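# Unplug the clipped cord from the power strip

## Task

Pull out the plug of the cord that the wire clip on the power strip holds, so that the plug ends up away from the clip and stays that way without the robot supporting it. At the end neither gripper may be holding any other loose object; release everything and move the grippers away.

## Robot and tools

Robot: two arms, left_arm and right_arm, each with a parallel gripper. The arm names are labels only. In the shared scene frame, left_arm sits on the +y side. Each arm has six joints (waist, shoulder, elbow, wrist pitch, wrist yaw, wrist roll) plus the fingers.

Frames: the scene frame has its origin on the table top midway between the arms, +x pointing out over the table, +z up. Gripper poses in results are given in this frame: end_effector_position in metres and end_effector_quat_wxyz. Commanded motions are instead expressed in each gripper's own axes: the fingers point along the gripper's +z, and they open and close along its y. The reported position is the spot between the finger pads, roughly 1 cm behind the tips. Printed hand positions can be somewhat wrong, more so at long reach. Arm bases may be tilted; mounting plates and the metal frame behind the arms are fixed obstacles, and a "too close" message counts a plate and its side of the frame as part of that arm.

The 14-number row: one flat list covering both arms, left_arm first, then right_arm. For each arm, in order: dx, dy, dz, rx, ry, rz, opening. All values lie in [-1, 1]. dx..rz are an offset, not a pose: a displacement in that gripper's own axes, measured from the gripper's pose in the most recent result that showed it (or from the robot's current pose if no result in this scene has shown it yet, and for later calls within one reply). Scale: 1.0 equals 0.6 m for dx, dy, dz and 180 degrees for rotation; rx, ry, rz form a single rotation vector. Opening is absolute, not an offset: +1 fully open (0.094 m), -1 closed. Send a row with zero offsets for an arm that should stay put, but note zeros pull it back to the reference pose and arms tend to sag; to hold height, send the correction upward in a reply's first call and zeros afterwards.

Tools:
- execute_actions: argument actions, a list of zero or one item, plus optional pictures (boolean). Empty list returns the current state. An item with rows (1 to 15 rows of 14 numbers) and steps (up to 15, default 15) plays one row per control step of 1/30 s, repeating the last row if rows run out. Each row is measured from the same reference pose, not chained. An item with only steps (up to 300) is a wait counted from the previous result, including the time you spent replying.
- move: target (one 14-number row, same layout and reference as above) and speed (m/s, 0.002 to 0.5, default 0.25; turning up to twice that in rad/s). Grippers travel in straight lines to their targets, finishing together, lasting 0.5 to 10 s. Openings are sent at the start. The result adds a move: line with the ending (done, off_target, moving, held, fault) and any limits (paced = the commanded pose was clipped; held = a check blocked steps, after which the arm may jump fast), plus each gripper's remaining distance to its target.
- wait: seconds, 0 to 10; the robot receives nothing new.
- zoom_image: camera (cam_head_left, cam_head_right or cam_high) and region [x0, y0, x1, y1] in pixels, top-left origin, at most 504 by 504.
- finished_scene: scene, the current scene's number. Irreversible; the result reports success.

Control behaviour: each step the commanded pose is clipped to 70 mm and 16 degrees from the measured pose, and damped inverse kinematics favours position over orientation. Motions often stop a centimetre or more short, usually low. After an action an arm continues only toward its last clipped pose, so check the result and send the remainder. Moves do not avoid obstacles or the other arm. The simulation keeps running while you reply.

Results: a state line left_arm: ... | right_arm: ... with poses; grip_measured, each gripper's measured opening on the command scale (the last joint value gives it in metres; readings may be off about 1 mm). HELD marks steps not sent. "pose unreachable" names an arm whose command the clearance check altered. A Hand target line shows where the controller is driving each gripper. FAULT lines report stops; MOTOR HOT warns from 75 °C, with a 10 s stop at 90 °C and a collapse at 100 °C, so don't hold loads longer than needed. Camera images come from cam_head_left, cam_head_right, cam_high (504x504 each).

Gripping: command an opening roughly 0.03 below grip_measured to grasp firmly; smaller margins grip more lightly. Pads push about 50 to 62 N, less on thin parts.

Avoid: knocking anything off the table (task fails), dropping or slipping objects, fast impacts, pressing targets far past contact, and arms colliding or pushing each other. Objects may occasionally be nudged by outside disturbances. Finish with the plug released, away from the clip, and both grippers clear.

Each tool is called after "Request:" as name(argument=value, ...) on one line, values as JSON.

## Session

Request:
execute_actions(actions=[])

Scene clock: 0.00 s of 4170.00 s.
left_arm: end_effector_position=(+0.1679, +0.5125, +0.1132) grip_measured=+1.000 end_effector_quat_wxyz=(-0.302, +0.262, +0.854, +0.333) | right_arm: end_effector_position=(+0.3561, -0.4714, +0.1900) grip_measured=+1.000 end_effector_quat_wxyz=(+0.254, +0.095, +0.962, -0.017)
Joint positions: left_arm=[ 0.351  1.614  0.346  0.17  -0.869  0.762  0.094] | right_arm=[-0.262  1.096  0.683  0.031 -0.129 -0.224  0.094]
Joint velocities: left_arm=[ 0.007  0.002 -0.012  0.007 -0.022 -0.11   0.   ] | right_arm=[-0.017  0.007 -0.002 -0.022  0.037  0.11   0.   ]
Motor temperatures (°C, as the motors report them): left_arm=[27 33 32 31 28 28] | right_arm=[31 36 30 26 28 26]
Hand target (left_arm): +0.166, +0.513, +0.114; -0.306, +0.262, +0.852, +0.335
Hand target (right_arm): +0.357, -0.471, +0.191; +0.255, +0.094, +0.962, -0.017

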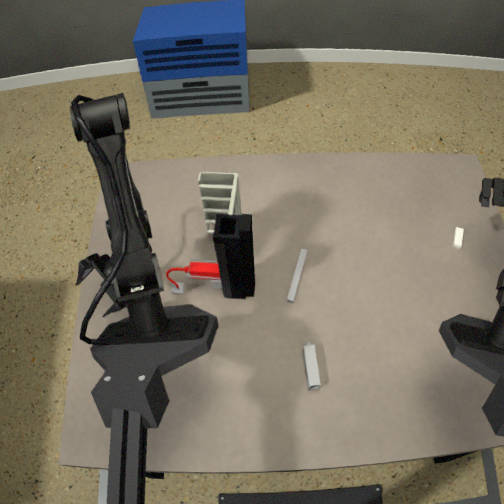

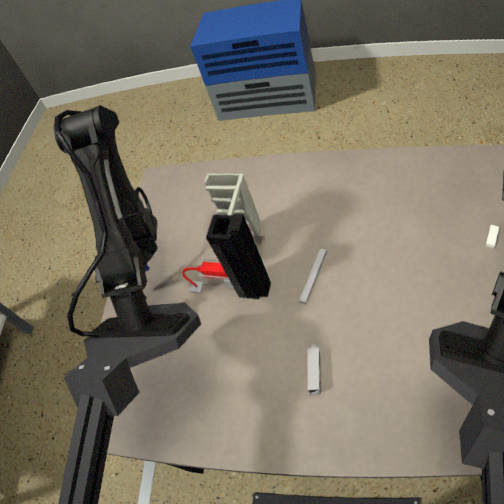

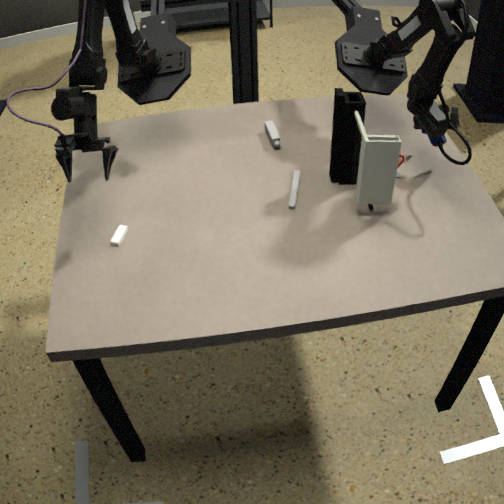

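Request:
zoom_image(camera="cam_head_left", region=[150, 165, 290, 310])

Request:
zoom_image(camera="cam_head_left", region=[160, 245, 230, 305])

Request:
zoom_image(camera="cam_head_right", region=[175, 245, 245, 305])

Request:
zoom_image(camera="cam_high", region=[320, 80, 480, 220])

Region (150, 165, 290, 310) of cam_head_left's 504x504 image, scaled by 3.476, with more detail than that image has; it fills the left 487 columns of this view, and the rest is white.

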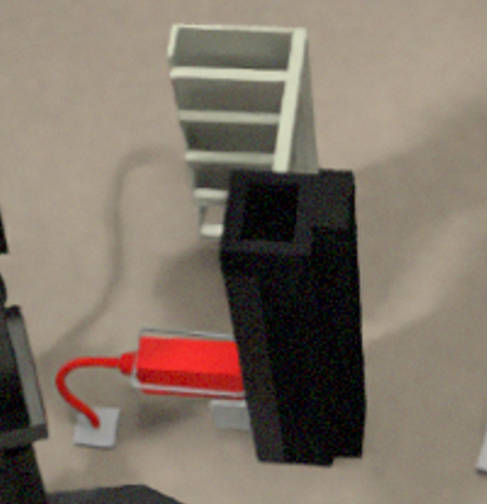

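Region (160, 245, 230, 305) of cam_head_left's 504x504 image, scaled by 7.200, with more detail than that image has; it fills the top 432 rows of this view, and the rest is white.

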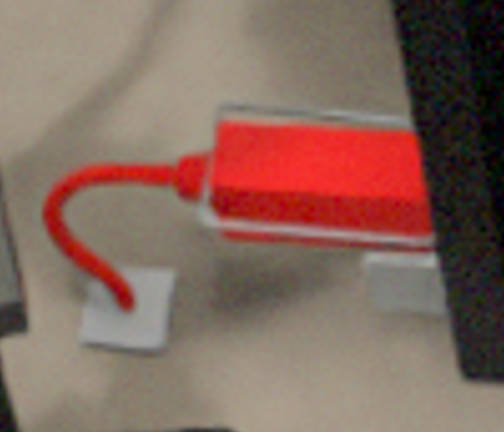

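Region (175, 245, 245, 305) of cam_head_right's 504x504 image, scaled by 7.200, with more detail than that image has; it fills the top 432 rows of this view, and the rest is white.

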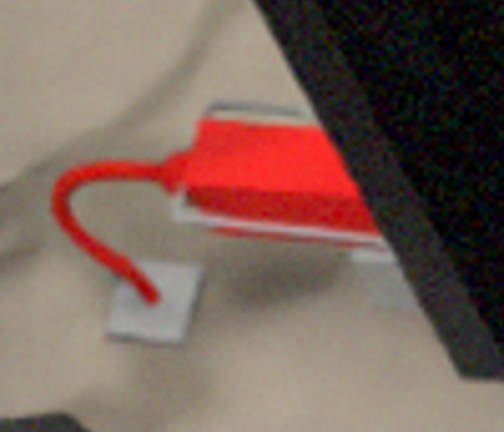

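Region (320, 80, 480, 220) of cam_high's 504x504 image, scaled by 3.150, with more detail than that image has; it fills the top 441 rows of this view, and the rest is white.

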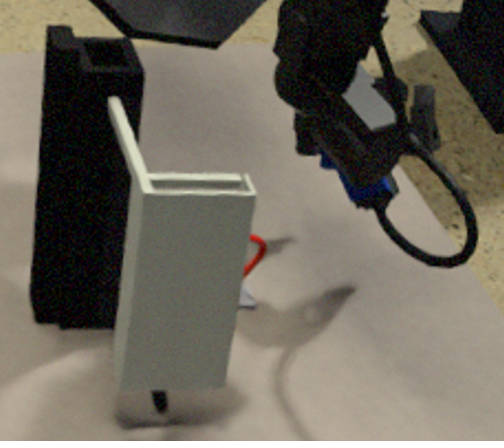

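Request:
move(target=[-0.1517, -0.1097, -0.3127, 0.5224, 0.1089, -0.4729, 0.32, 0, 0, 0, 0, 0, 0, 1], speed=0.35)

Request:
zoom_image(camera="cam_head_left", region=[140, 215, 230, 305])

Request:
zoom_image(camera="cam_head_right", region=[150, 215, 240, 305])

Request:
zoom_image(camera="cam_high", region=[340, 70, 470, 200])

Scene clock: 76.53 s of 4170.00 s.
left_arm: end_effector_position=(+0.2549, +0.3163, +0.1319) grip_measured=+0.322 end_effector_quat_wxyz=(-0.226, -0.640, +0.709, -0.193) | right_arm: end_effector_position=(+0.3561, -0.4714, +0.1900) grip_measured=+1.000 end_effector_quat_wxyz=(+0.254, +0.095, +0.962, -0.017)
Joint positions: left_arm=[ 0.48   1.321  0.541 -0.452  0.644 -0.968  0.062] | right_arm=[-0.262  1.096  0.683  0.031 -0.129 -0.224  0.094]
Joint velocities: left_arm=[-0.002 -0.002  0.002  0.022 -0.022 -0.022 -0.001] | right_arm=[ 0.002 -0.007 -0.017 -0.022 -0.066 -0.051  0.   ]
Motor temperatures (°C, as the motors report them): left_arm=[27 36 31 30 29 28] | right_arm=[30 39 33 29 28 26]
Hand target (left_arm): +0.250, +0.311, +0.133; -0.230, -0.643, +0.704, -0.198
Hand target (right_arm): +0.356, -0.471, +0.190; +0.254, +0.095, +0.962, -0.017
Off the commanded pose (left_arm): 0.007 m, 1 deg.
Off the commanded pose (right_arm): 0.000 m, 0 deg.
After step 90, 69.60 s passed at rest.
move: done

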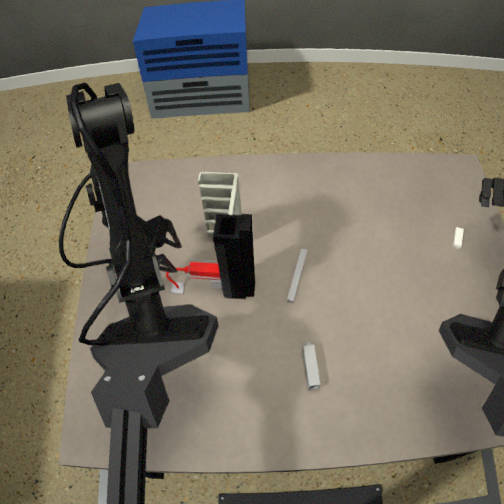

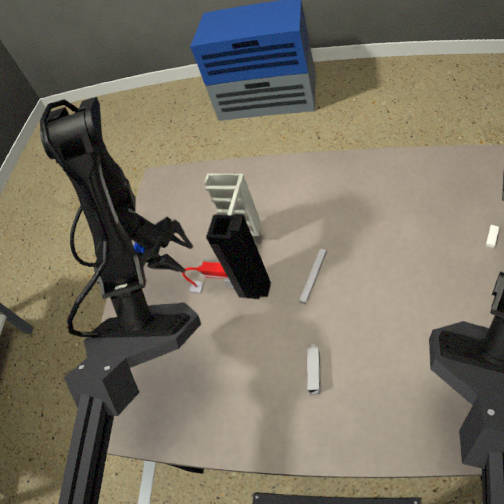

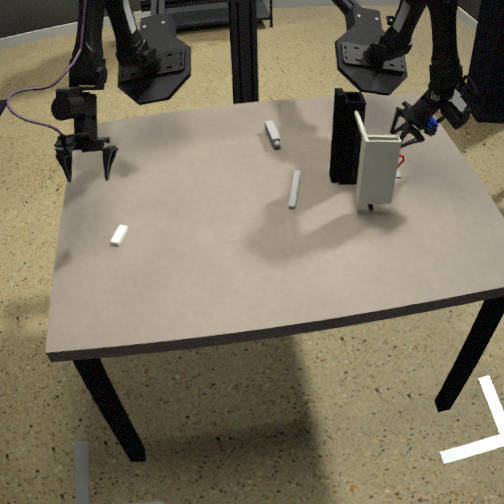

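Region (140, 215, 230, 305) of cam_head_left's 504x504 image, scaled by 5.600, with more detail than that image has.

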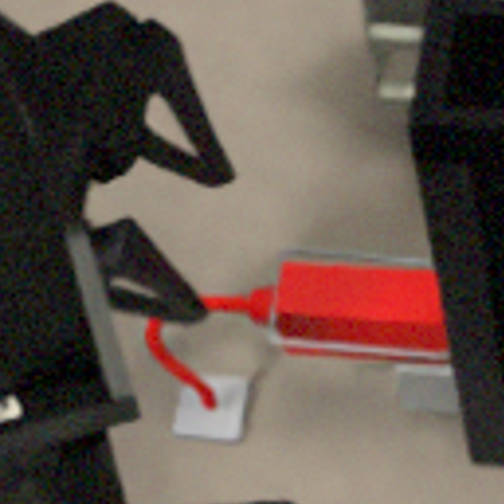

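Region (150, 215, 240, 305) of cam_head_right's 504x504 image, scaled by 5.600, with more detail than that image has.

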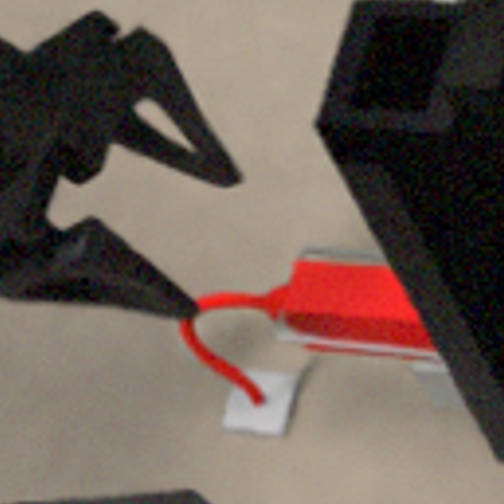

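Region (340, 70, 470, 200) of cam_high's 504x504 image, scaled by 3.877, with more detail than that image has.

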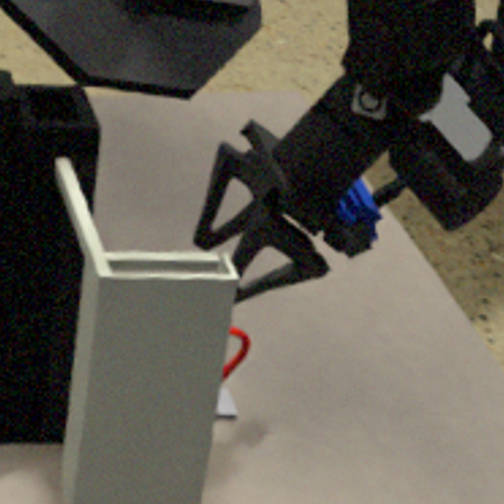

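Request:
move(target=[0.0070, -0.0101, 0.1179, 0.006, 0.003, 0, 0.49, 0, 0, 0, 0, 0, 0, 1], speed=0.07)

Request:
zoom_image(camera="cam_head_left", region=[150, 225, 230, 305])

Request:
zoom_image(camera="cam_head_right", region=[160, 225, 240, 305])

Scene clock: 114.23 s of 4170.00 s.
left_arm: end_effector_position=(+0.2651, +0.2765, +0.0806) grip_measured=+0.488 end_effector_quat_wxyz=(-0.216, -0.639, +0.708, -0.209) | right_arm: end_effector_position=(+0.3561, -0.4714, +0.1900) grip_measured=+1.000 end_effector_quat_wxyz=(+0.254, +0.095, +0.962, -0.017)
Joint positions: left_arm=[ 0.281  1.552  0.488 -0.006  0.584 -1.2    0.07 ] | right_arm=[-0.262  1.096  0.683  0.031 -0.129 -0.224  0.094]
Joint velocities: left_arm=[-0.002  0.002 -0.012  0.022 -0.095 -0.037  0.001] | right_arm=[-0.002  0.012 -0.017  0.066  0.037  0.022  0.   ]
Motor temperatures (°C, as the motors report them): left_arm=[27 36 31 29 29 28] | right_arm=[30 39 33 29 28 26]
Hand target (left_arm): +0.255, +0.273, +0.078; -0.223, -0.641, +0.706, -0.203
Hand target (right_arm): +0.356, -0.471, +0.190; +0.254, +0.095, +0.962, -0.017
Off the commanded pose (left_arm): 0.012 m, 1 deg.
Off the commanded pose (right_arm): 0.000 m, 0 deg.
After step 90, 33.27 s passed at rest.
move: off_target (left_arm)

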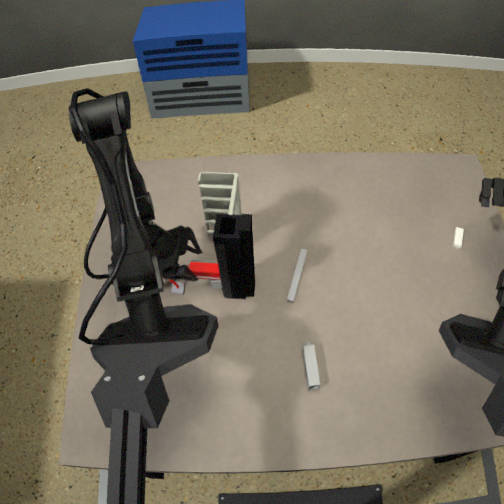

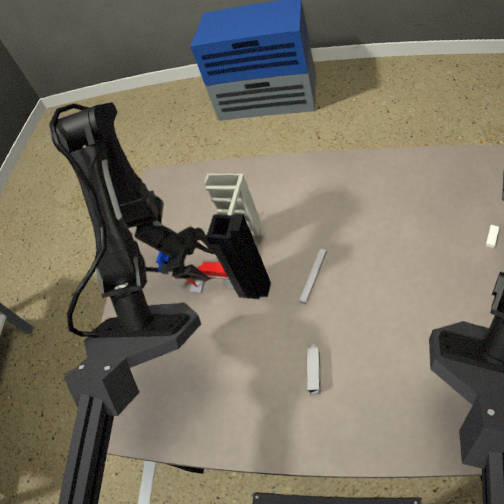

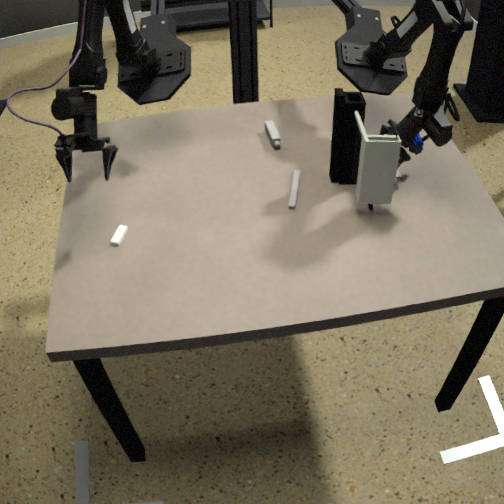

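Region (150, 225, 230, 305) of cam_head_left's 504x504 image, scaled by 6.300, with more detail than that image has.

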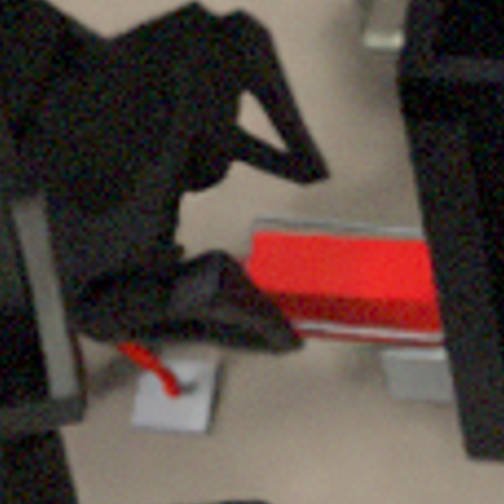

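Region (160, 225, 240, 305) of cam_head_right's 504x504 image, scaled by 6.300, with more detail than that image has.

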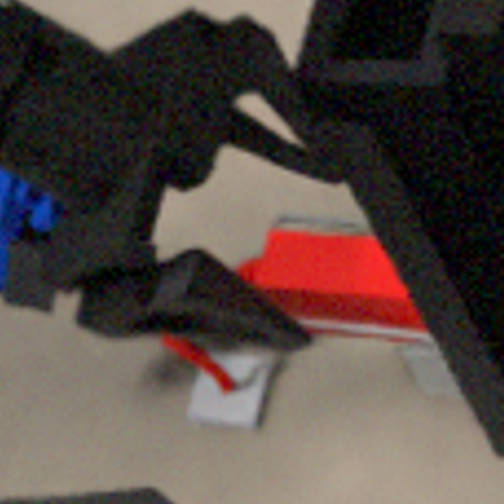

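Request:
move(target=[-0.0022, 0.0314, 0.0119, -0.005, 0, 0, 0.49, 0, 0, 0, 0, 0, 0, 1], speed=0.04)

Scene clock: 125.60 s of 4170.00 s.
left_arm: end_effector_position=(+0.2607, +0.2758, +0.0768) grip_measured=+0.488 end_effector_quat_wxyz=(-0.210, -0.634, +0.713, -0.212) | right_arm: end_effector_position=(+0.3561, -0.4714, +0.1900) grip_measured=+1.000 end_effector_quat_wxyz=(+0.254, +0.095, +0.962, -0.017)
Joint positions: left_arm=[ 0.281  1.569  0.466  0.045  0.583 -1.189  0.07 ] | right_arm=[-0.262  1.096  0.683  0.031 -0.129 -0.224  0.094]
Joint velocities: left_arm=[-0.012 -0.012 -0.012  0.066  0.022  0.037 -0.   ] | right_arm=[-0.007 -0.027 -0.002 -0.007  0.066  0.022  0.   ]
Motor temperatures (°C, as the motors report them): left_arm=[27 36 31 29 29 28] | right_arm=[30 39 33 30 28 26]
Hand target (left_arm): +0.246, +0.275, +0.074; -0.221, -0.637, +0.710, -0.203
Hand target (right_arm): +0.356, -0.471, +0.190; +0.254, +0.095, +0.962, -0.017
Off the commanded pose (left_arm): 0.015 m, 2 deg.
Off the commanded pose (right_arm): 0.000 m, 0 deg.
After step 90, 7.57 s passed at rest.
move: off_target (left_arm)

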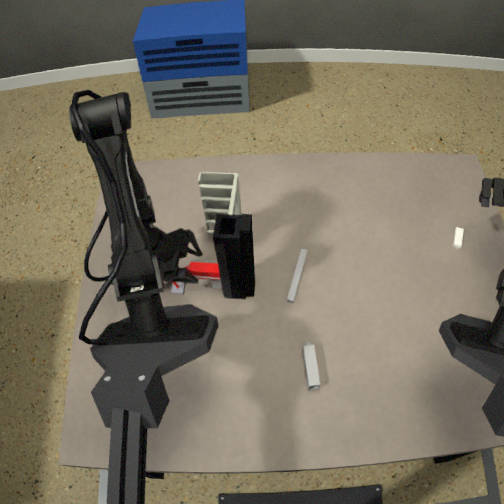

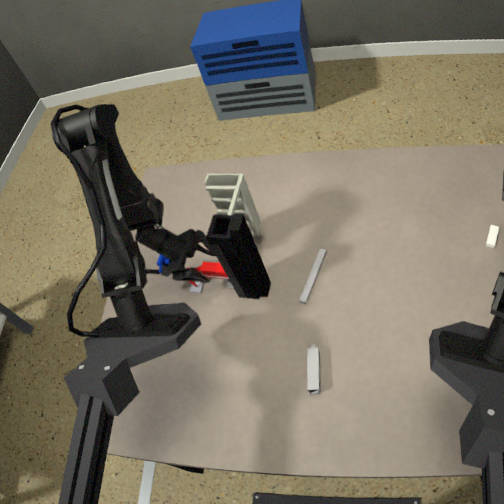

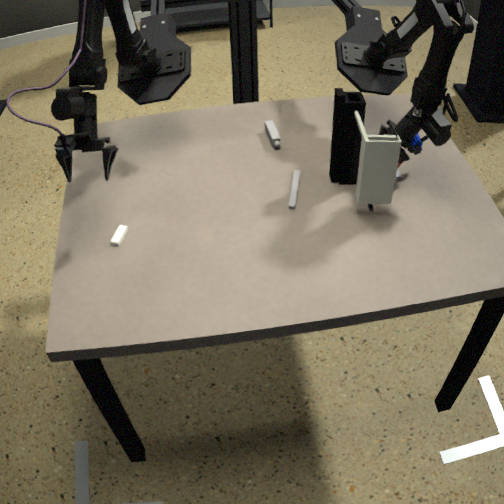

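Request:
execute_actions(actions=[{"rows": [[0.0013,0.0299,0.0037,-0.0076,0,-0.009,0.42,0,0,0,0,0,0,1],[0.0013,0.0299,0.0037,-0.0076,0,-0.009,0.35,0,0,0,0,0,0,1],[0.0013,0.0299,0.0037,-0.0076,0,-0.009,0.29,0,0,0,0,0,0,1],[0.0013,0.0299,0.0037,-0.0076,0,-0.009,0.24,0,0,0,0,0,0,1],[0.0013,0.0299,0.0037,-0.0076,0,-0.009,0.20,0,0,0,0,0,0,1],[0.0013,0.0299,0.0037,-0.0076,0,-0.009,0.16,0,0,0,0,0,0,1],[0.0013,0.0299,0.0037,-0.0076,0,-0.009,0.12,0,0,0,0,0,0,1],[0.0013,0.0299,0.0037,-0.0076,0,-0.009,0.08,0,0,0,0,0,0,1],[0.0013,0.0299,0.0037,-0.0076,0,-0.009,0.05,0,0,0,0,0,0,1],[0.0013,0.0299,0.0037,-0.0076,0,-0.009,0.02,0,0,0,0,0,0,1],[0.0013,0.0299,0.0037,-0.0076,0,-0.009,-0.01,0,0,0,0,0,0,1],[0.0013,0.0299,0.0037,-0.0076,0,-0.009,-0.03,0,0,0,0,0,0,1],[0.0013,0.0299,0.0037,-0.0076,0,-0.009,-0.05,0,0,0,0,0,0,1],[0.0013,0.0299,0.0037,-0.0076,0,-0.009,-0.065,0,0,0,0,0,0,1],[0.0013,0.0299,0.0037,-0.0076,0,-0.009,-0.08,0,0,0,0,0,0,1]], "steps": 15}], pictures=false)

Request:
execute_actions(actions=[{"steps": 10}])

Request:
zoom_image(camera="cam_head_left", region=[150, 225, 230, 305])

Scene clock: 138.20 s of 4170.00 s.
left_arm: end_effector_position=(+0.2534, +0.2753, +0.0766) grip_measured=-0.056 end_effector_quat_wxyz=(-0.213, -0.636, +0.713, -0.207) | right_arm: end_effector_position=(+0.3561, -0.4714, +0.1900) grip_measured=+1.000 end_effector_quat_wxyz=(+0.254, +0.095, +0.962, -0.017)
Joint positions: left_arm=[ 0.282  1.569  0.445  0.055  0.578 -1.188  0.044] | right_arm=[-0.262  1.096  0.683  0.031 -0.129 -0.224  0.094]
Joint velocities: left_arm=[ 0.012 -0.012  0.017  0.007 -0.007 -0.022 -0.008] | right_arm=[-0.002 -0.022 -0.002  0.007  0.037  0.007  0.   ]
Motor temperatures (°C, as the motors report them): left_arm=[27 35 31 29 29 28] | right_arm=[30 39 33 30 28 26]
Hand target (left_arm): +0.243, +0.276, +0.075; -0.221, -0.642, +0.707, -0.200
Hand target (right_arm): +0.356, -0.471, +0.190; +0.254, +0.095, +0.962, -0.017
Off the commanded pose (left_arm): 0.011 m, 2 deg.
Off the commanded pose (right_arm): 0.000 m, 0 deg.
Steps of this call (steps 1 to 90: nothing new was sent; then 9.10 s passed at rest; steps 91 to 105: all 15 steps of this action). Readings (end_effector_position):
91: left_arm (+0.2616, +0.2760, +0.0765) | right_arm (+0.3561, -0.4714, +0.1900)
92: left_arm (+0.2611, +0.2758, +0.0765) | right_arm (+0.3561, -0.4714, +0.1900)
94: left_arm (+0.2584, +0.2753, +0.0767) | right_arm (+0.3561, -0.4714, +0.1900)
98: left_arm (+0.2562, +0.2749, +0.0768) | right_arm (+0.3561, -0.4714, +0.1900)
105: the state above

Scene clock: 138.53 s of 4170.00 s.
left_arm: end_effector_position=(+0.2534, +0.2753, +0.0766) grip_measured=-0.056 end_effector_quat_wxyz=(-0.213, -0.636, +0.713, -0.207) | right_arm: end_effector_position=(+0.3561, -0.4714, +0.1900) grip_measured=+1.000 end_effector_quat_wxyz=(+0.254, +0.095, +0.962, -0.017)
Joint positions: left_arm=[ 0.282  1.569  0.445  0.055  0.578 -1.188  0.044] | right_arm=[-0.262  1.096  0.683  0.031 -0.129 -0.224  0.094]
Joint velocities: left_arm=[ 0.007 -0.002 -0.007  0.037 -0.037  0.007  0.001] | right_arm=[-0.017 -0.007  0.002 -0.081 -0.022  0.022  0.   ]
Motor temperatures (°C, as the motors report them): left_arm=[27 35 31 29 29 28] | right_arm=[30 39 33 30 28 26]
Hand target (left_arm): +0.243, +0.276, +0.075; -0.221, -0.642, +0.707, -0.200
Hand target (right_arm): +0.356, -0.471, +0.190; +0.254, +0.095, +0.962, -0.017
Off the commanded pose (left_arm): 0.011 m, 2 deg.
Off the commanded pose (right_arm): 0.000 m, 0 deg.
Steps of this call (steps 1 to 10: nothing new was sent). Readings (end_effector_position):
1: left_arm (+0.2534, +0.2753, +0.0766) | right_arm (+0.3561, -0.4714, +0.1900)
2: left_arm (+0.2534, +0.2753, +0.0766) | right_arm (+0.3561, -0.4714, +0.1900)
4: left_arm (+0.2534, +0.2753, +0.0766) | right_arm (+0.3561, -0.4714, +0.1900)
8: left_arm (+0.2534, +0.2753, +0.0766) | right_arm (+0.3561, -0.4714, +0.1900)
10: the state above

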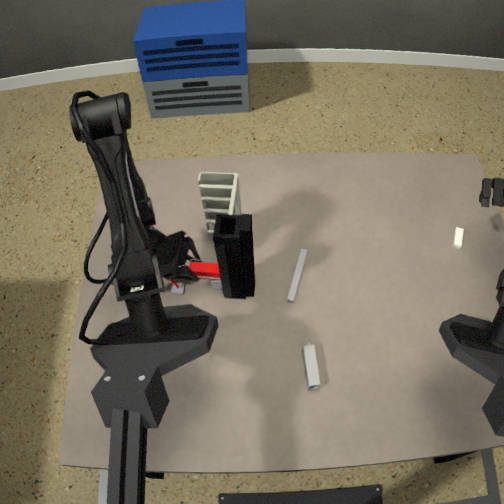

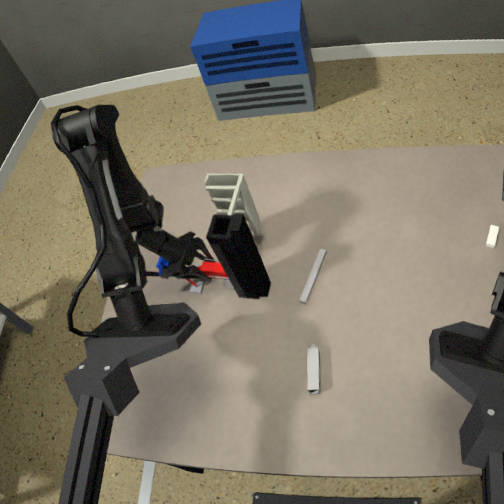

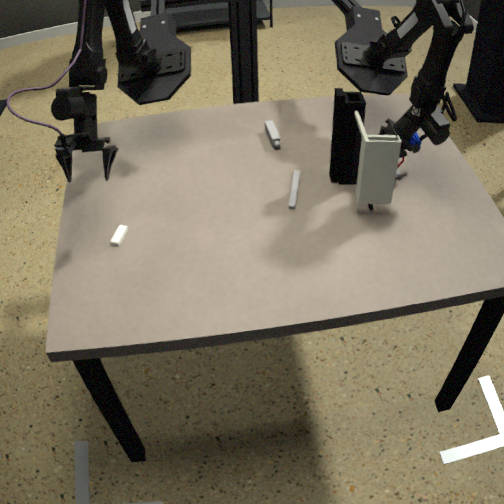

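Region (150, 225, 230, 305) of cam_head_left's 504x504 image, scaled by 6.300, with more detail than that image has.

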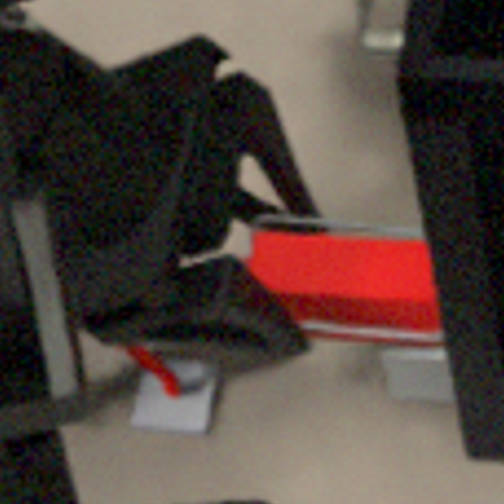

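Request:
move(target=[0.0856, 0.0050, -0.0553, 0, -0.156, 0, -0.08, 0, 0, 0, 0, 0, 0, 1], speed=0.07)

Request:
zoom_image(camera="cam_head_left", region=[140, 195, 250, 305])

Request:
zoom_image(camera="cam_head_right", region=[140, 195, 250, 305])

Request:
zoom_image(camera="cam_high", region=[320, 50, 450, 180])

Scene clock: 152.60 s of 4170.00 s.
left_arm: end_effector_position=(+0.2513, +0.2508, +0.1269) grip_measured=-0.056 end_effector_quat_wxyz=(-0.030, -0.660, +0.748, -0.062) | right_arm: end_effector_position=(+0.3561, -0.4714, +0.1900) grip_measured=+1.000 end_effector_quat_wxyz=(+0.254, +0.095, +0.962, -0.017)
Joint positions: left_arm=[-0.342  1.142  0.317 -0.076 -0.263 -1.714  0.044] | right_arm=[-0.262  1.096  0.683  0.031 -0.129 -0.224  0.094]
Joint velocities: left_arm=[-0.027 -0.002  0.002  0.037 -0.081  0.007 -0.   ] | right_arm=[ 0.002 -0.012 -0.002 -0.081 -0.081 -0.037  0.   ]
Motor temperatures (°C, as the motors report them): left_arm=[27 36 31 29 29 28] | right_arm=[30 39 33 30 28 26]
Hand target (left_arm): +0.247, +0.254, +0.131; -0.029, -0.667, +0.743, -0.050
Hand target (right_arm): +0.356, -0.471, +0.190; +0.254, +0.095, +0.962, -0.017
Off the commanded pose (left_arm): 0.008 m, 2 deg.
Off the commanded pose (right_arm): 0.000 m, 0 deg.
After step 90, 7.33 s passed at rest.
move: done

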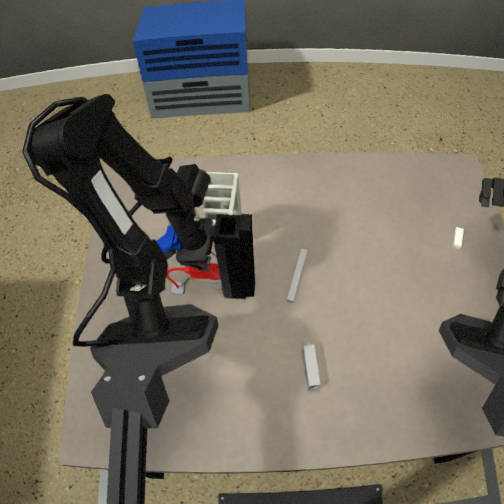

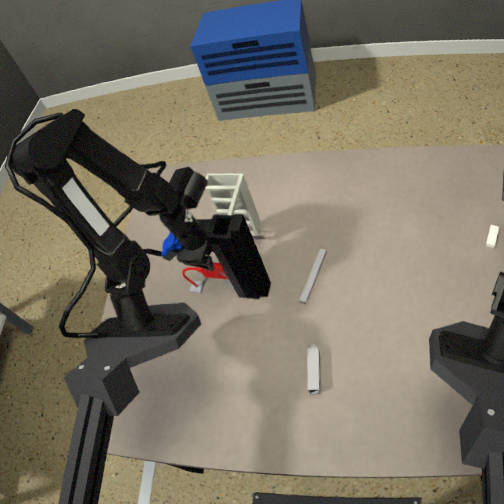

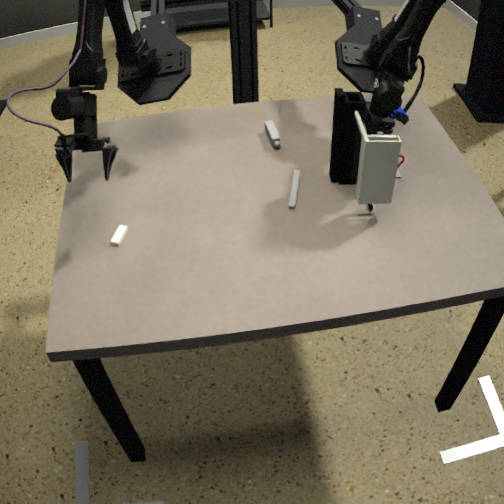

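Region (140, 195, 250, 305) of cam_head_left's 504x504 image, scaled by 4.582, with more detail than that image has.

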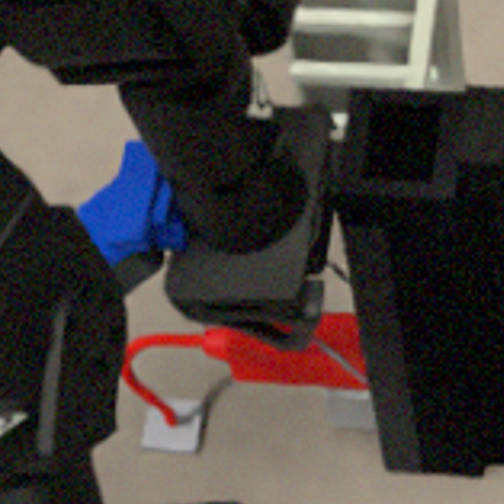

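Region (140, 195, 250, 305) of cam_head_right's 504x504 image, scaled by 4.582, with more detail than that image has.

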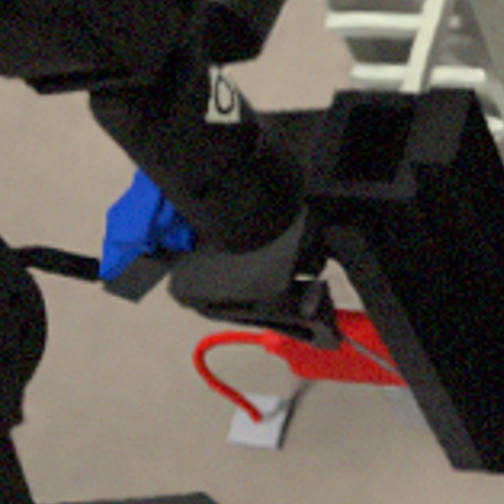

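Region (320, 50, 450, 180) of cam_high's 504x504 image, scaled by 3.877, with more detail than that image has.

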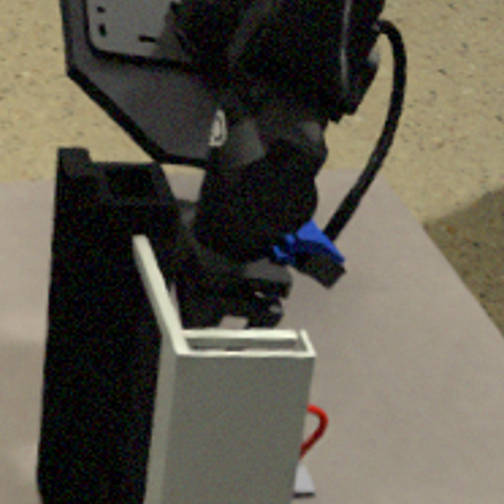

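Request:
move(target=[-0.0508, 0.0129, 0.0868, -0.0146, 0.1149, -0.0101, 0.65, 0, 0, 0, 0, 0, 0, 1], speed=0.08)

Request:
zoom_image(camera="cam_head_left", region=[145, 210, 240, 305])

Request:
zoom_image(camera="cam_head_right", region=[150, 210, 245, 305])

Scene clock: 173.90 s of 4170.00 s.
left_arm: end_effector_position=(+0.2410, +0.2720, +0.0749) grip_measured=+0.648 end_effector_quat_wxyz=(-0.185, -0.650, +0.721, -0.153) | right_arm: end_effector_position=(+0.3561, -0.4714, +0.1900) grip_measured=+1.000 end_effector_quat_wxyz=(+0.254, +0.095, +0.962, -0.017)
Joint positions: left_arm=[ 0.182  1.513  0.377  0.114  0.403 -1.309  0.077] | right_arm=[-0.262  1.096  0.683  0.031 -0.129 -0.224  0.094]
Joint velocities: left_arm=[-0.012  0.007  0.002  0.022 -0.037  0.037  0.   ] | right_arm=[-0.007 -0.012 -0.002 -0.022 -0.007  0.007  0.   ]
Motor temperatures (°C, as the motors report them): left_arm=[27 36 31 29 28 28] | right_arm=[30 39 33 30 28 26]
Hand target (left_arm): +0.249, +0.273, +0.072; -0.182, -0.649, +0.721, -0.159
Hand target (right_arm): +0.356, -0.471, +0.190; +0.254, +0.095, +0.962, -0.017
Off the commanded pose (left_arm): 0.010 m, 1 deg.
Off the commanded pose (right_arm): 0.000 m, 0 deg.
After step 90, 15.53 s passed at rest.
move: done

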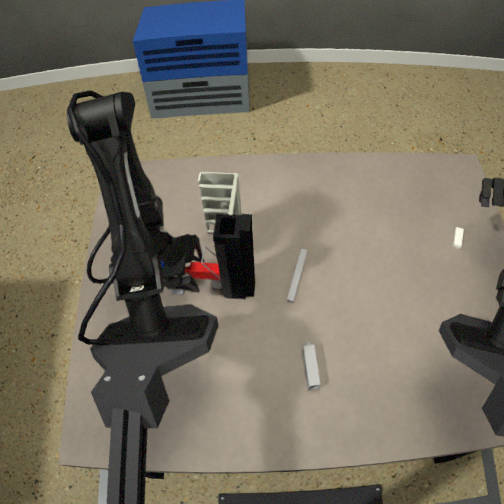

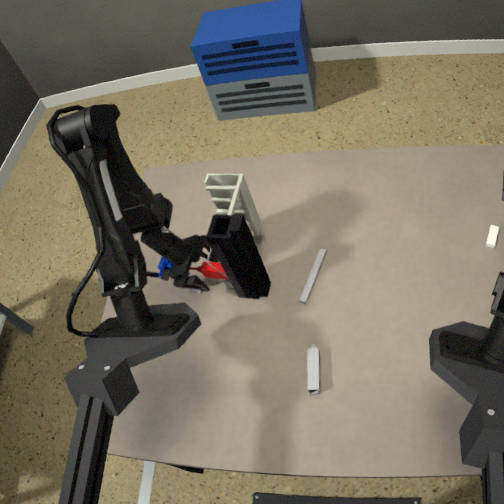

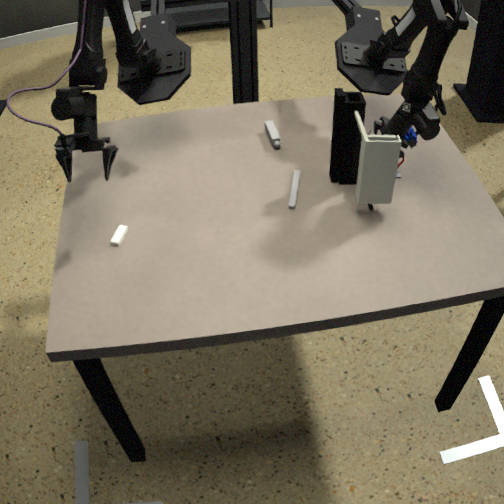

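Region (145, 210, 240, 305) of cam_head_left's 504x504 image, scaled by 5.305, with more detail than that image has.

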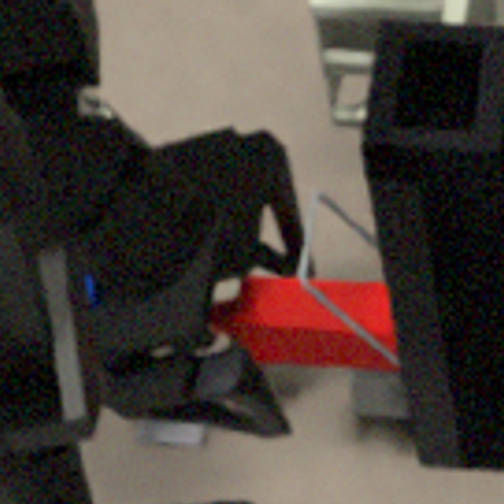

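Region (150, 210, 245, 305) of cam_head_right's 504x504 image, scaled by 5.305, with more detail than that image has.

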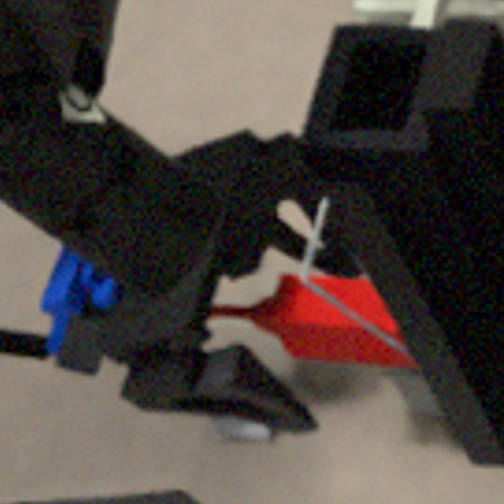

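Request:
execute_actions(actions=[{"rows": [[-0.004,-0.016,0.003,0.003,0,0,0.6,0,0,0,0,0,0,1],[-0.0045,-0.019,0.003,0.003,0,0,0.54,0,0,0,0,0,0,1],[-0.005,-0.022,0.003,0.004,0,0,0.48,0,0,0,0,0,0,1],[-0.005,-0.025,0.0035,0.004,0,0,0.42,0,0,0,0,0,0,1],[-0.0055,-0.028,0.0035,0.005,0,0,0.36,0,0,0,0,0,0,1],[-0.006,-0.031,0.0037,0.005,0,0,0.30,0,0,0,0,0,0,1],[-0.006,-0.0331,0.0037,0.005,0,0,0.24,0,0,0,0,0,0,1],[-0.006,-0.0331,0.0037,0.005,0,0,0.18,0,0,0,0,0,0,1],[-0.006,-0.0331,0.0037,0.005,0,0,0.12,0,0,0,0,0,0,1],[-0.006,-0.0331,0.0037,0.005,0,0,0.06,0,0,0,0,0,0,1],[-0.006,-0.0331,0.0037,0.005,0,0,0.0,0,0,0,0,0,0,1],[-0.006,-0.0331,0.0037,0.005,0,0,-0.06,0,0,0,0,0,0,1],[-0.006,-0.0331,0.0037,0.005,0,0,-0.12,0,0,0,0,0,0,1],[-0.006,-0.0331,0.0037,0.005,0,0,-0.18,0,0,0,0,0,0,1]], "steps": 15}], pictures=false)

Scene clock: 183.30 s of 4170.00 s.
left_arm: end_effector_position=(+0.2605, +0.2743, +0.0741) grip_measured=-0.170 end_effector_quat_wxyz=(-0.170, -0.650, +0.722, -0.164) | right_arm: end_effector_position=(+0.3561, -0.4714, +0.1900) grip_measured=+1.000 end_effector_quat_wxyz=(+0.254, +0.095, +0.962, -0.017)
Joint positions: left_arm=[ 0.182  1.513  0.421  0.107  0.404 -1.314  0.039] | right_arm=[-0.262  1.096  0.683  0.031 -0.129 -0.224  0.094]
Joint velocities: left_arm=[ 0.012  0.012 -0.002 -0.022  0.022  0.007 -0.015] | right_arm=[-0.007  0.012  0.002 -0.066 -0.037  0.007  0.   ]
Motor temperatures (°C, as the motors report them): left_arm=[27 35 31 29 28 28] | right_arm=[30 39 33 30 28 26]
Hand target (left_arm): +0.261, +0.272, +0.071; -0.179, -0.652, +0.720, -0.159
Hand target (right_arm): +0.356, -0.471, +0.190; +0.254, +0.095, +0.962, -0.017
Off the commanded pose (left_arm): 0.004 m, 1 deg.
Off the commanded pose (right_arm): 0.000 m, 0 deg.
Steps of this call (steps 1 to 90: nothing new was sent; then 5.90 s passed at rest; steps 91 to 105: all 15 steps of this action). Readings (end_effector_position):
91: left_arm (+0.2410, +0.2717, +0.0750) | right_arm (+0.3561, -0.4714, +0.1900)
92: left_arm (+0.2410, +0.2717, +0.0750) | right_arm (+0.3561, -0.4714, +0.1900)
94: left_arm (+0.2429, +0.2719, +0.0749) | right_arm (+0.3561, -0.4714, +0.1900)
98: left_arm (+0.2551, +0.2736, +0.0743) | right_arm (+0.3561, -0.4714, +0.1900)
105: the state above

Request:
execute_actions(actions=[{"rows": [[0.001,0.010,0.0005,-0.002,0,0,-0.18,0,0,0,0,0,0,1],[0.002,0.018,0.0007,-0.003,0,0,-0.19,0,0,0,0,0,0,1],[0.0026,0.0265,0.0009,-0.004,0,0,-0.21,0,0,0,0,0,0,1],[0.0026,0.0265,0.0009,-0.004,0,0,-0.24,0,0,0,0,0,0,1],[0.0026,0.0265,0.0009,-0.004,0,0,-0.27,0,0,0,0,0,0,1],[0.0026,0.0265,0.0009,-0.004,0,0,-0.30,0,0,0,0,0,0,1],[0.0026,0.0265,0.0009,-0.004,0,0,-0.33,0,0,0,0,0,0,1],[0.0026,0.0265,0.0009,-0.004,0,0,-0.36,0,0,0,0,0,0,1],[0.0026,0.0265,0.0009,-0.004,0,0,-0.39,0,0,0,0,0,0,1],[0.0026,0.0265,0.0009,-0.004,0,0,-0.42,0,0,0,0,0,0,1],[0.0026,0.0265,0.0009,-0.004,0,0,-0.45,0,0,0,0,0,0,1],[0.0026,0.0265,0.0009,-0.004,0,0,-0.48,0,0,0,0,0,0,1],[0.0026,0.0265,0.0009,-0.004,0,0,-0.505,0,0,0,0,0,0,1],[0.0026,0.0265,0.0009,-0.004,0,0,-0.53,0,0,0,0,0,0,1],[0.0026,0.0265,0.0009,-0.004,0,0,-0.55,0,0,0,0,0,0,1]], "steps": 15}], pictures=false)

Request:
execute_actions(actions=[{"steps": 8}])

Request:
zoom_image(camera="cam_head_left", region=[145, 210, 240, 305])

Scene clock: 190.77 s of 4170.00 s.
left_arm: end_effector_position=(+0.2534, +0.2734, +0.0740) grip_measured=-0.513 end_effector_quat_wxyz=(-0.172, -0.649, +0.723, -0.162) | right_arm: end_effector_position=(+0.3561, -0.4714, +0.1900) grip_measured=+1.000 end_effector_quat_wxyz=(+0.254, +0.095, +0.962, -0.017)
Joint positions: left_arm=[ 0.182  1.513  0.397  0.126  0.404 -1.31   0.023] | right_arm=[-0.262  1.096  0.683  0.031 -0.129 -0.224  0.094]
Joint velocities: left_arm=[ 0.007  0.002  0.007  0.037 -0.007 -0.022  0.001] | right_arm=[-0.002 -0.017 -0.012 -0.037 -0.037 -0.007  0.   ]
Motor temperatures (°C, as the motors report them): left_arm=[27 35 31 28 28 28] | right_arm=[30 39 33 30 28 26]
Hand target (left_arm): +0.245, +0.274, +0.074; -0.175, -0.649, +0.723, -0.159
Hand target (right_arm): +0.356, -0.471, +0.190; +0.254, +0.095, +0.962, -0.017
Off the commanded pose (left_arm): 0.009 m, 0 deg.
Off the commanded pose (right_arm): 0.000 m, 0 deg.
Steps of this call (steps 1 to 90: nothing new was sent; then 3.97 s passed at rest; steps 91 to 105: all 15 steps of this action). Readings (end_effector_position):
91: left_arm (+0.2603, +0.2742, +0.0741) | right_arm (+0.3561, -0.4714, +0.1900)
92: left_arm (+0.2604, +0.2743, +0.0741) | right_arm (+0.3561, -0.4714, +0.1900)
94: left_arm (+0.2582, +0.2739, +0.0740) | right_arm (+0.3561, -0.4714, +0.1900)
98: left_arm (+0.2526, +0.2732, +0.0742) | right_arm (+0.3561, -0.4714, +0.1900)
105: the state above

Scene clock: 191.03 s of 4170.00 s.
left_arm: end_effector_position=(+0.2534, +0.2734, +0.0740) grip_measured=-0.513 end_effector_quat_wxyz=(-0.172, -0.649, +0.723, -0.162) | right_arm: end_effector_position=(+0.3561, -0.4714, +0.1900) grip_measured=+1.000 end_effector_quat_wxyz=(+0.254, +0.095, +0.962, -0.017)
Joint positions: left_arm=[ 0.182  1.513  0.397  0.126  0.404 -1.31   0.023] | right_arm=[-0.262  1.096  0.683  0.031 -0.129 -0.224  0.094]
Joint velocities: left_arm=[ 0.002 -0.017 -0.017 -0.051 -0.11  -0.022 -0.001] | right_arm=[ 0.002 -0.007  0.017  0.066  0.007  0.007  0.   ]
Motor temperatures (°C, as the motors report them): left_arm=[27 35 31 28 28 28] | right_arm=[30 39 33 30 28 26]
Hand target (left_arm): +0.245, +0.274, +0.074; -0.175, -0.649, +0.723, -0.159
Hand target (right_arm): +0.356, -0.471, +0.190; +0.254, +0.095, +0.962, -0.017
Off the commanded pose (left_arm): 0.009 m, 0 deg.
Off the commanded pose (right_arm): 0.000 m, 0 deg.
Steps of this call (steps 1 to 8: nothing new was sent). Readings (end_effector_position):
1: left_arm (+0.2534, +0.2734, +0.0740) | right_arm (+0.3561, -0.4714, +0.1900)
2: left_arm (+0.2534, +0.2734, +0.0740) | right_arm (+0.3561, -0.4714, +0.1900)
4: left_arm (+0.2534, +0.2734, +0.0740) | right_arm (+0.3561, -0.4714, +0.1900)
8: the state above

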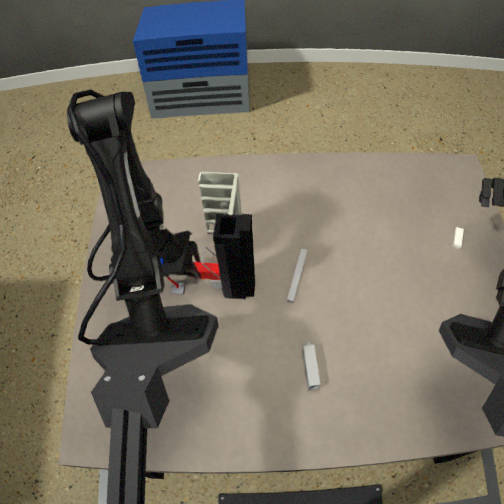

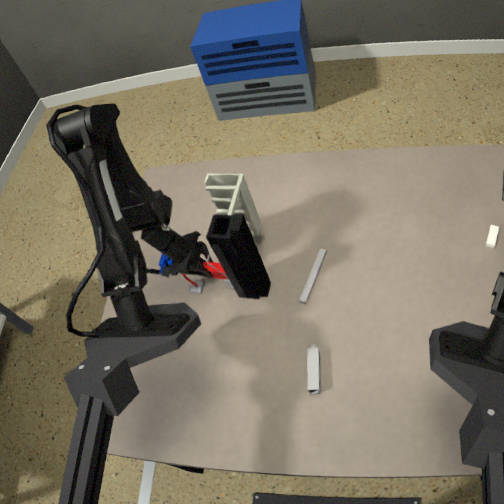

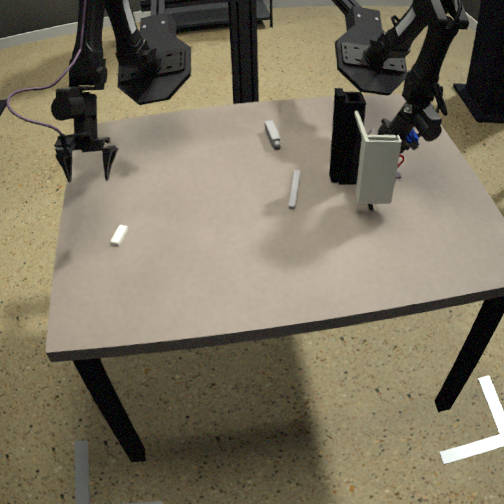

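Region (145, 210, 240, 305) of cam_head_left's 504x504 image, scaled by 5.305, with more detail than that image has.

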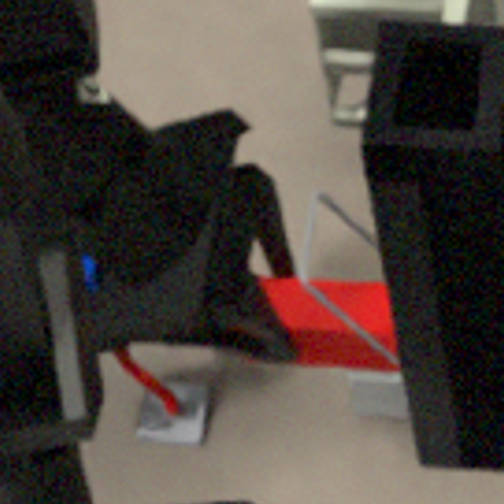

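Request:
move(target=[-0.0776, 0, -0.0495, 0, 0, 0, -0.55, 0, 0, 0, 0, 0, 0, 1], speed=0.03)

Request:
zoom_image(camera="cam_head_left", region=[130, 210, 240, 320])

Request:
zoom_image(camera="cam_head_right", region=[135, 210, 245, 320])

Scene clock: 198.97 s of 4170.00 s.
left_arm: end_effector_position=(+0.2533, +0.3104, +0.0846) grip_measured=-0.513 end_effector_quat_wxyz=(-0.198, -0.650, +0.709, -0.189) | right_arm: end_effector_position=(+0.3561, -0.4714, +0.1900) grip_measured=+1.000 end_effector_quat_wxyz=(+0.254, +0.095, +0.962, -0.017)
Joint positions: left_arm=[ 0.413  1.51   0.475 -0.087  0.594 -1.09   0.023] | right_arm=[-0.262  1.096  0.683  0.031 -0.129 -0.224  0.094]
Joint velocities: left_arm=[-0.022 -0.002  0.022 -0.066 -0.051  0.007  0.   ] | right_arm=[-0.017  0.012 -0.012  0.007 -0.037  0.022  0.   ]
Motor temperatures (°C, as the motors report them): left_arm=[27 36 31 28 29 28] | right_arm=[30 39 33 30 28 26]
Hand target (left_arm): +0.259, +0.327, +0.079; +0.173, +0.649, -0.722, +0.163
Hand target (right_arm): +0.356, -0.471, +0.190; +0.254, +0.095, +0.962, -0.017
Off the commanded pose (left_arm): 0.019 m, 5 deg.
Off the commanded pose (right_arm): 0.000 m, 0 deg.
After step 90, 2.63 s passed at rest.
move: off_target (left_arm)

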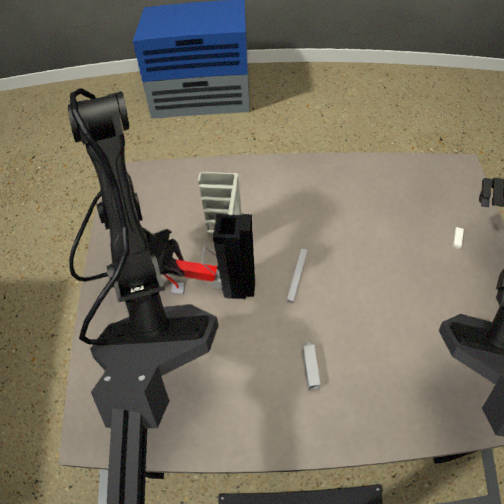

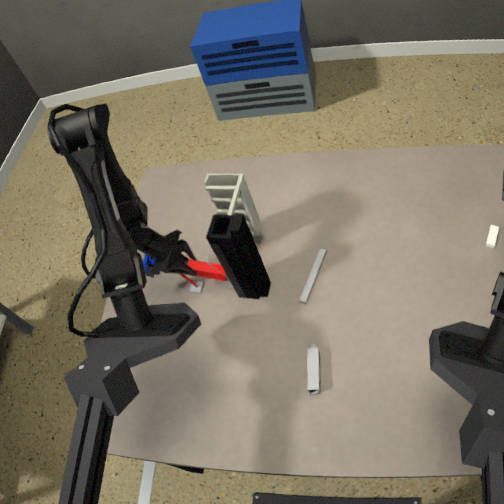

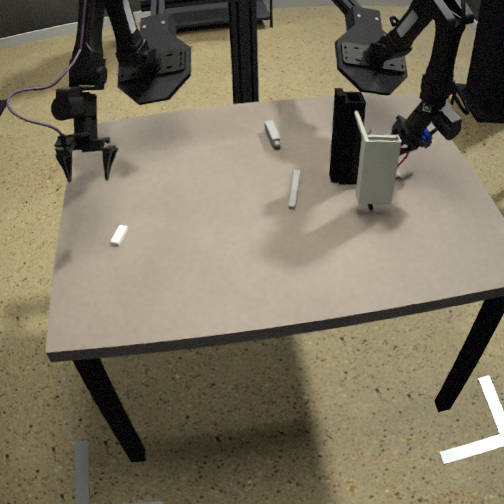

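Region (130, 210, 240, 320) of cam_head_left's 504x504 image, scaled by 4.582, with more detail than that image has.

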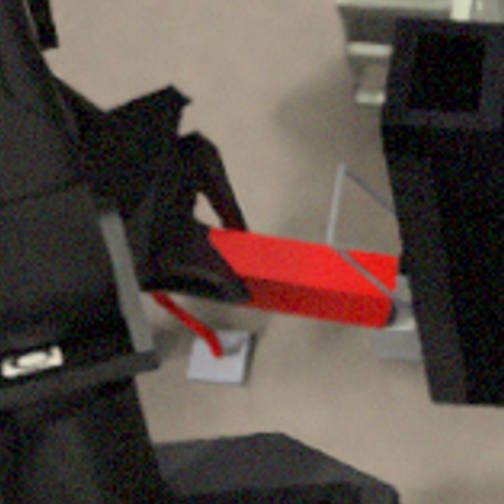

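Region (135, 210, 245, 320) of cam_head_right's 504x504 image, scaled by 4.582, with more detail than that image has.

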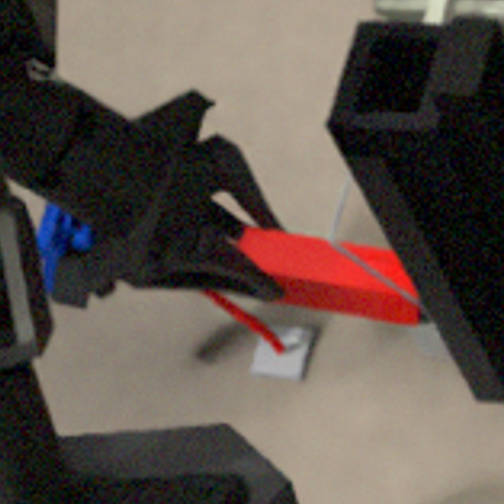

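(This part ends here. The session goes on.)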